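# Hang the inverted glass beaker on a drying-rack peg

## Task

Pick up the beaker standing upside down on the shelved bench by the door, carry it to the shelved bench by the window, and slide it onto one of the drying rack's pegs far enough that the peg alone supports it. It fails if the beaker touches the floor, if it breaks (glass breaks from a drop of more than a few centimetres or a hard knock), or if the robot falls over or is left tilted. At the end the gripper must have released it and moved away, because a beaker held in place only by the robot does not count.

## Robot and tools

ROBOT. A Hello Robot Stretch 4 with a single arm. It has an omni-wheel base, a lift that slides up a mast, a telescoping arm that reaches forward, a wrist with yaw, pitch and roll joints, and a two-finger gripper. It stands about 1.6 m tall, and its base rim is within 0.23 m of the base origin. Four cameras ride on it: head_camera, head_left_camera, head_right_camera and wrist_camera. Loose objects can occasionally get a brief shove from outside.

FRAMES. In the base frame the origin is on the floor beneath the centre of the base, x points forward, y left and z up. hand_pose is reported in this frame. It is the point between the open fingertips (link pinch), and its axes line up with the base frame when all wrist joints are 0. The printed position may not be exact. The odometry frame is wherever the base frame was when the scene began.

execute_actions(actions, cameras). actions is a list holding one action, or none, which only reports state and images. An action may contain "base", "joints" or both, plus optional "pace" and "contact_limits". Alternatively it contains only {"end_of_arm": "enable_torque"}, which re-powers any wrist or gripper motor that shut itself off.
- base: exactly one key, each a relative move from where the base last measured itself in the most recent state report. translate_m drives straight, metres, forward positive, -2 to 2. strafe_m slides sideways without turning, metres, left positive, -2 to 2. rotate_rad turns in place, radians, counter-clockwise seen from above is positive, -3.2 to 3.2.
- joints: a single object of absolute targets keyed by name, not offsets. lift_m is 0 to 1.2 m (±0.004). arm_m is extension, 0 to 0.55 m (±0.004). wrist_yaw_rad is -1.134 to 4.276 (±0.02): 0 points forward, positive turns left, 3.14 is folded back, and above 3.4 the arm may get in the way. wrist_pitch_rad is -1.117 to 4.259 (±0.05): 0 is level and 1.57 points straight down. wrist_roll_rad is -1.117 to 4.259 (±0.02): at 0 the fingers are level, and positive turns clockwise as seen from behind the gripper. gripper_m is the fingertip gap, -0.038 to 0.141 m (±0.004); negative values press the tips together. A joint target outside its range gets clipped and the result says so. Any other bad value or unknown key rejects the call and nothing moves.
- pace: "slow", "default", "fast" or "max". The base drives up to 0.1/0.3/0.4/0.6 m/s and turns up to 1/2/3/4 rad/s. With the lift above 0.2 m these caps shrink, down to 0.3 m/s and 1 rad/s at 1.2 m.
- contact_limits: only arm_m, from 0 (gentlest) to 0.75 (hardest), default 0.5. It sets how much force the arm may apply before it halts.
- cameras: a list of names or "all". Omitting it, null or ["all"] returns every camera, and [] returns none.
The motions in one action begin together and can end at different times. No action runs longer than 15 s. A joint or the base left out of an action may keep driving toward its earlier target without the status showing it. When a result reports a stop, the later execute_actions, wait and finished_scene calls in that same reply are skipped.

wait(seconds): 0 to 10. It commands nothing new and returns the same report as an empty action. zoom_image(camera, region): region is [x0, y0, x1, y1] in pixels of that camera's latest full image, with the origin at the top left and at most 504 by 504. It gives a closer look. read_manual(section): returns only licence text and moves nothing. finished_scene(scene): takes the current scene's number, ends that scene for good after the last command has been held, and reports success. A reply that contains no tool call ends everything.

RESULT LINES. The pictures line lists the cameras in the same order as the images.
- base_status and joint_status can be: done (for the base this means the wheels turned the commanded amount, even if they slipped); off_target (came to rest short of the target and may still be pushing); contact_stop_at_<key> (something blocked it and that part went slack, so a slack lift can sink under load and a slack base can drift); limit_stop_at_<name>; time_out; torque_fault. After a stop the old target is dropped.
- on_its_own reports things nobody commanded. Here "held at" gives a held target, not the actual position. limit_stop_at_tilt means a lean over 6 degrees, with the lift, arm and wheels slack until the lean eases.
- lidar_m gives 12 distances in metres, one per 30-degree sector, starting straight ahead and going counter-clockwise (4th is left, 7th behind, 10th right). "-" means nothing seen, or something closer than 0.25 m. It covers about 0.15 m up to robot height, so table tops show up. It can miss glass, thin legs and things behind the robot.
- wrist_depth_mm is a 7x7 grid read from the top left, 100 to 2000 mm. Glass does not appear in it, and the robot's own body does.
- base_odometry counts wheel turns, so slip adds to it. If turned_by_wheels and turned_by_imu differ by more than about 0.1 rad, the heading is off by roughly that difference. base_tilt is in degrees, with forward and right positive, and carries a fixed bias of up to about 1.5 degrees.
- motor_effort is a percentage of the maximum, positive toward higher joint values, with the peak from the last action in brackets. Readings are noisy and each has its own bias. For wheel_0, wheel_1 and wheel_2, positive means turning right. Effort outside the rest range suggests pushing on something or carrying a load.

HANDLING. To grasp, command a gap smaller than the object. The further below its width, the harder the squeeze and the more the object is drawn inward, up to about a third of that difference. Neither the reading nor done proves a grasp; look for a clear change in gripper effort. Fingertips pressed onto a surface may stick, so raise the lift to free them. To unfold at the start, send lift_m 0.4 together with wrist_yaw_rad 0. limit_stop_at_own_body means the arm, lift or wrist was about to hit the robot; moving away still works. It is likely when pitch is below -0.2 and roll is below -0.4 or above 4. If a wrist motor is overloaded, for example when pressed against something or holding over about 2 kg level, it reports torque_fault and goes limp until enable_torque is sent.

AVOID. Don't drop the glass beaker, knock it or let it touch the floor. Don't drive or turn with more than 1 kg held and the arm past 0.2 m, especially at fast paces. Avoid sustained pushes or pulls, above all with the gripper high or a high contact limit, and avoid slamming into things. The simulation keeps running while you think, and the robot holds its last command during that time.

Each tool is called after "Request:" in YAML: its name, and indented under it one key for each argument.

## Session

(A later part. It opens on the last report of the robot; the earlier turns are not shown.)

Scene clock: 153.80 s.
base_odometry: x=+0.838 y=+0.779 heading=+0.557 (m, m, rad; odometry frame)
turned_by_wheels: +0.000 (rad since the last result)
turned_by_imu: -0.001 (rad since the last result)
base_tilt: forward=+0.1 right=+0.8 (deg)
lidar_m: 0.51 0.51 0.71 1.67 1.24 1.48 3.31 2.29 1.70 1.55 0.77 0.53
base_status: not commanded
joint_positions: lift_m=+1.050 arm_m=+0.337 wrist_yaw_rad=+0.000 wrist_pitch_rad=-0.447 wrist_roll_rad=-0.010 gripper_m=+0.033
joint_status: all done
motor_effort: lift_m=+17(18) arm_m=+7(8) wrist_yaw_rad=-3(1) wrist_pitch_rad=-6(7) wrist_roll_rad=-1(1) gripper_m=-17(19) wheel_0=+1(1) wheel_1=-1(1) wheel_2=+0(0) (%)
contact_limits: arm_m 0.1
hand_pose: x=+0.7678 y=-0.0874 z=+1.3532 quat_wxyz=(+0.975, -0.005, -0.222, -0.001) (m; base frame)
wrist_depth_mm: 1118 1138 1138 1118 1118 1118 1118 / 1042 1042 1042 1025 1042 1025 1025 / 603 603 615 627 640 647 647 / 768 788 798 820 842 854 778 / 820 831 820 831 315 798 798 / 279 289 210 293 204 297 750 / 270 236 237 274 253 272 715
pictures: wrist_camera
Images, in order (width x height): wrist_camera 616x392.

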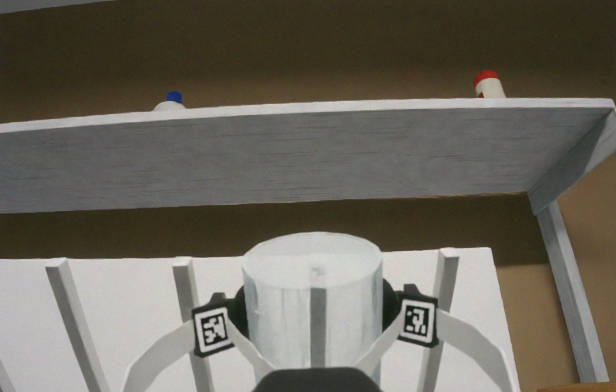

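Peg is inside and near the top. Release.

Request:
execute_actions:
  actions:
    - {"joints": {"gripper_m": 0.095}, "pace": "slow"}
  cameras: ["wrist_camera"]

Request:
execute_actions:
  actions:
    - {"joints": {"arm_m": 0.24, "lift_m": 1.13}, "pace": "slow"}
  cameras: ["wrist_camera"]

Request:
execute_actions:
  actions:
    - {"base": {"translate_m": -0.3}, "joints": {"arm_m": 0.0, "wrist_pitch_rad": 0.1}}
  cameras: ["head_camera", "wrist_camera"]

Scene clock: 162.27 s.
base_odometry: x=+0.838 y=+0.779 heading=+0.557 (m, m, rad; odometry frame)
turned_by_wheels: +0.000 (rad since the last result)
turned_by_imu: -0.002 (rad since the last result)
base_tilt: forward=+0.1 right=+0.8 (deg)
lidar_m: 0.51 0.55 0.72 1.66 1.23 1.51 3.33 2.30 1.71 1.54 0.77 0.51
base_status: not commanded
joint_positions: lift_m=+1.050 arm_m=+0.337 wrist_yaw_rad=-0.001 wrist_pitch_rad=-0.448 wrist_roll_rad=-0.010 gripper_m=+0.095
joint_status: all done
motor_effort: lift_m=+17(17) arm_m=+7(7) wrist_yaw_rad=+1(2) wrist_pitch_rad=-6(7) wrist_roll_rad=-1(1) gripper_m=+1(18) wheel_0=+1(1) wheel_1=-1(1) wheel_2=+0(0) (%)
hand_pose: x=+0.7677 y=-0.0876 z=+1.3533 quat_wxyz=(+0.975, -0.005, -0.222, -0.001) (m; base frame)
wrist_depth_mm: 1118 1118 1138 1118 1138 1138 1118 / 1060 1042 1060 1042 1025 1008 1042 / 615 609 609 627 640 634 640 / 759 788 809 820 831 854 759 / 831 820 820 820 809 798 788 / 281 290 213 291 210 298 741 / 268 271 255 146 270 276 723
pictures: wrist_camera
Images, in order (width x height): wrist_camera 616x392.

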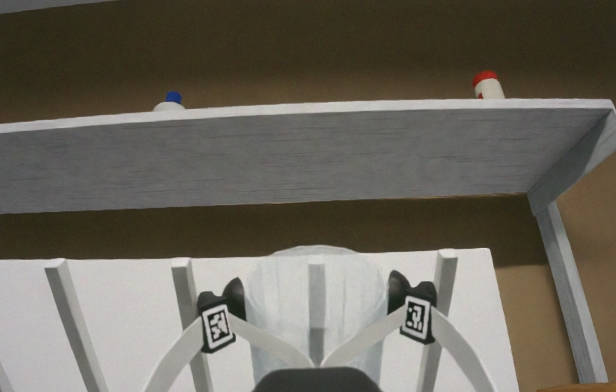

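Scene clock: 164.53 s.
base_odometry: x=+0.838 y=+0.779 heading=+0.557 (m, m, rad; odometry frame)
turned_by_wheels: +0.000 (rad since the last result)
turned_by_imu: -0.001 (rad since the last result)
base_tilt: forward=+0.0 right=+0.7 (deg)
lidar_m: 0.49 0.54 0.73 1.71 1.24 1.49 3.31 2.28 1.72 1.55 0.78 0.54
base_status: not commanded
joint_positions: lift_m=+1.130 arm_m=+0.241 wrist_yaw_rad=+0.000 wrist_pitch_rad=-0.448 wrist_roll_rad=-0.010 gripper_m=+0.095
joint_status: all done
motor_effort: lift_m=+22(23) arm_m=-7(8) wrist_yaw_rad=+0(3) wrist_pitch_rad=-6(12) wrist_roll_rad=-2(1) gripper_m=-3(0) wheel_0=+1(1) wheel_1=+0(1) wheel_2=+0(0) (%)
hand_pose: x=+0.6722 y=-0.0874 z=+1.4329 quat_wxyz=(+0.975, -0.005, -0.222, -0.001) (m; base frame)
wrist_depth_mm: 1281 1255 1229 1229 1229 1229 1229 / 1182 1160 1160 1160 1160 1160 1182 / 1078 1078 1042 1060 1060 1060 1060 / 668 691 691 683 683 699 676 / 842 854 891 904 891 904 831 / 854 866 217 854 216 854 831 / 809 798 355 152 364 809 798
pictures: wrist_camera
Images, in order (width x height): wrist_camera 616x392.

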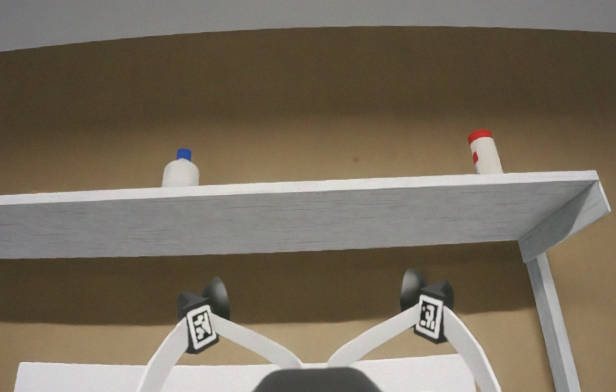

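Scene clock: 167.00 s.
base_odometry: x=+0.584 y=+0.621 heading=+0.557 (m, m, rad; odometry frame)
turned_by_wheels: +0.000 (rad since the last result)
turned_by_imu: +0.000 (rad since the last result)
base_tilt: forward=+0.2 right=+0.8 (deg)
lidar_m: 0.81 0.85 1.12 1.22 1.10 1.51 3.03 2.43 1.65 1.59 1.61 0.86
base_status: done
joint_positions: lift_m=+1.130 arm_m=+0.001 wrist_yaw_rad=+0.000 wrist_pitch_rad=+0.102 wrist_roll_rad=-0.010 gripper_m=+0.095
joint_status: all done
motor_effort: lift_m=+22(23) arm_m=-7(6) wrist_yaw_rad=-1(3) wrist_pitch_rad=-6(5) wrist_roll_rad=-1(2) gripper_m=-4(5) wheel_0=-1(6) wheel_1=-3(9) wheel_2=+0(9) (%)
hand_pose: x=+0.4590 y=-0.0874 z=+1.2786 quat_wxyz=(+0.999, -0.005, +0.051, +0.000) (m; base frame)
wrist_depth_mm: 1336 1366 1336 1336 1160 1366 1366 / 1281 1308 1366 1366 1366 1397 1397 / 1366 1397 1397 1366 1397 1430 1430 / 1366 1366 917 931 1229 1464 1464 / 1430 1430 917 904 1430 1397 1499 / 1464 1464 217 946 216 1464 1464 / 1205 1138 946 153 1008 1025 1499
pictures: head_camera, wrist_camera
Images, in order (width x height): head_camera 420x560, wrist_camera 616x392.

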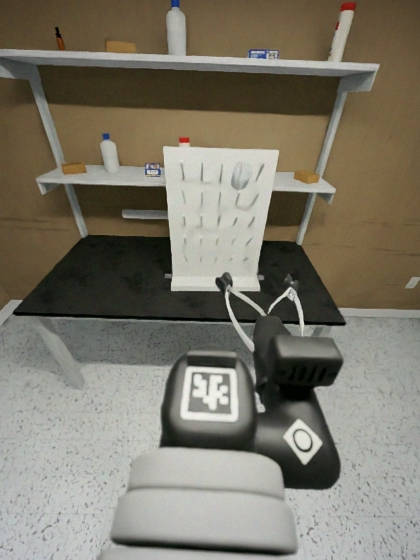

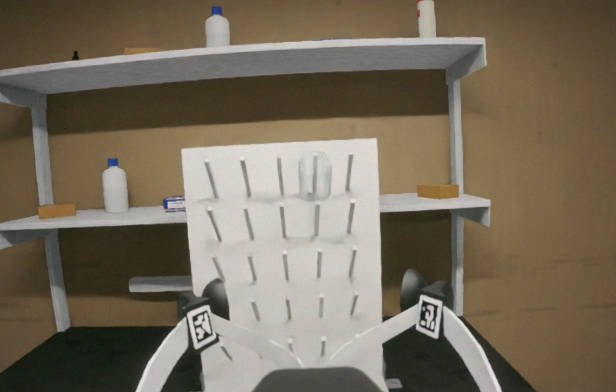

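Request:
finished_scene:
  scene: 2

The scene is finished: the task was done.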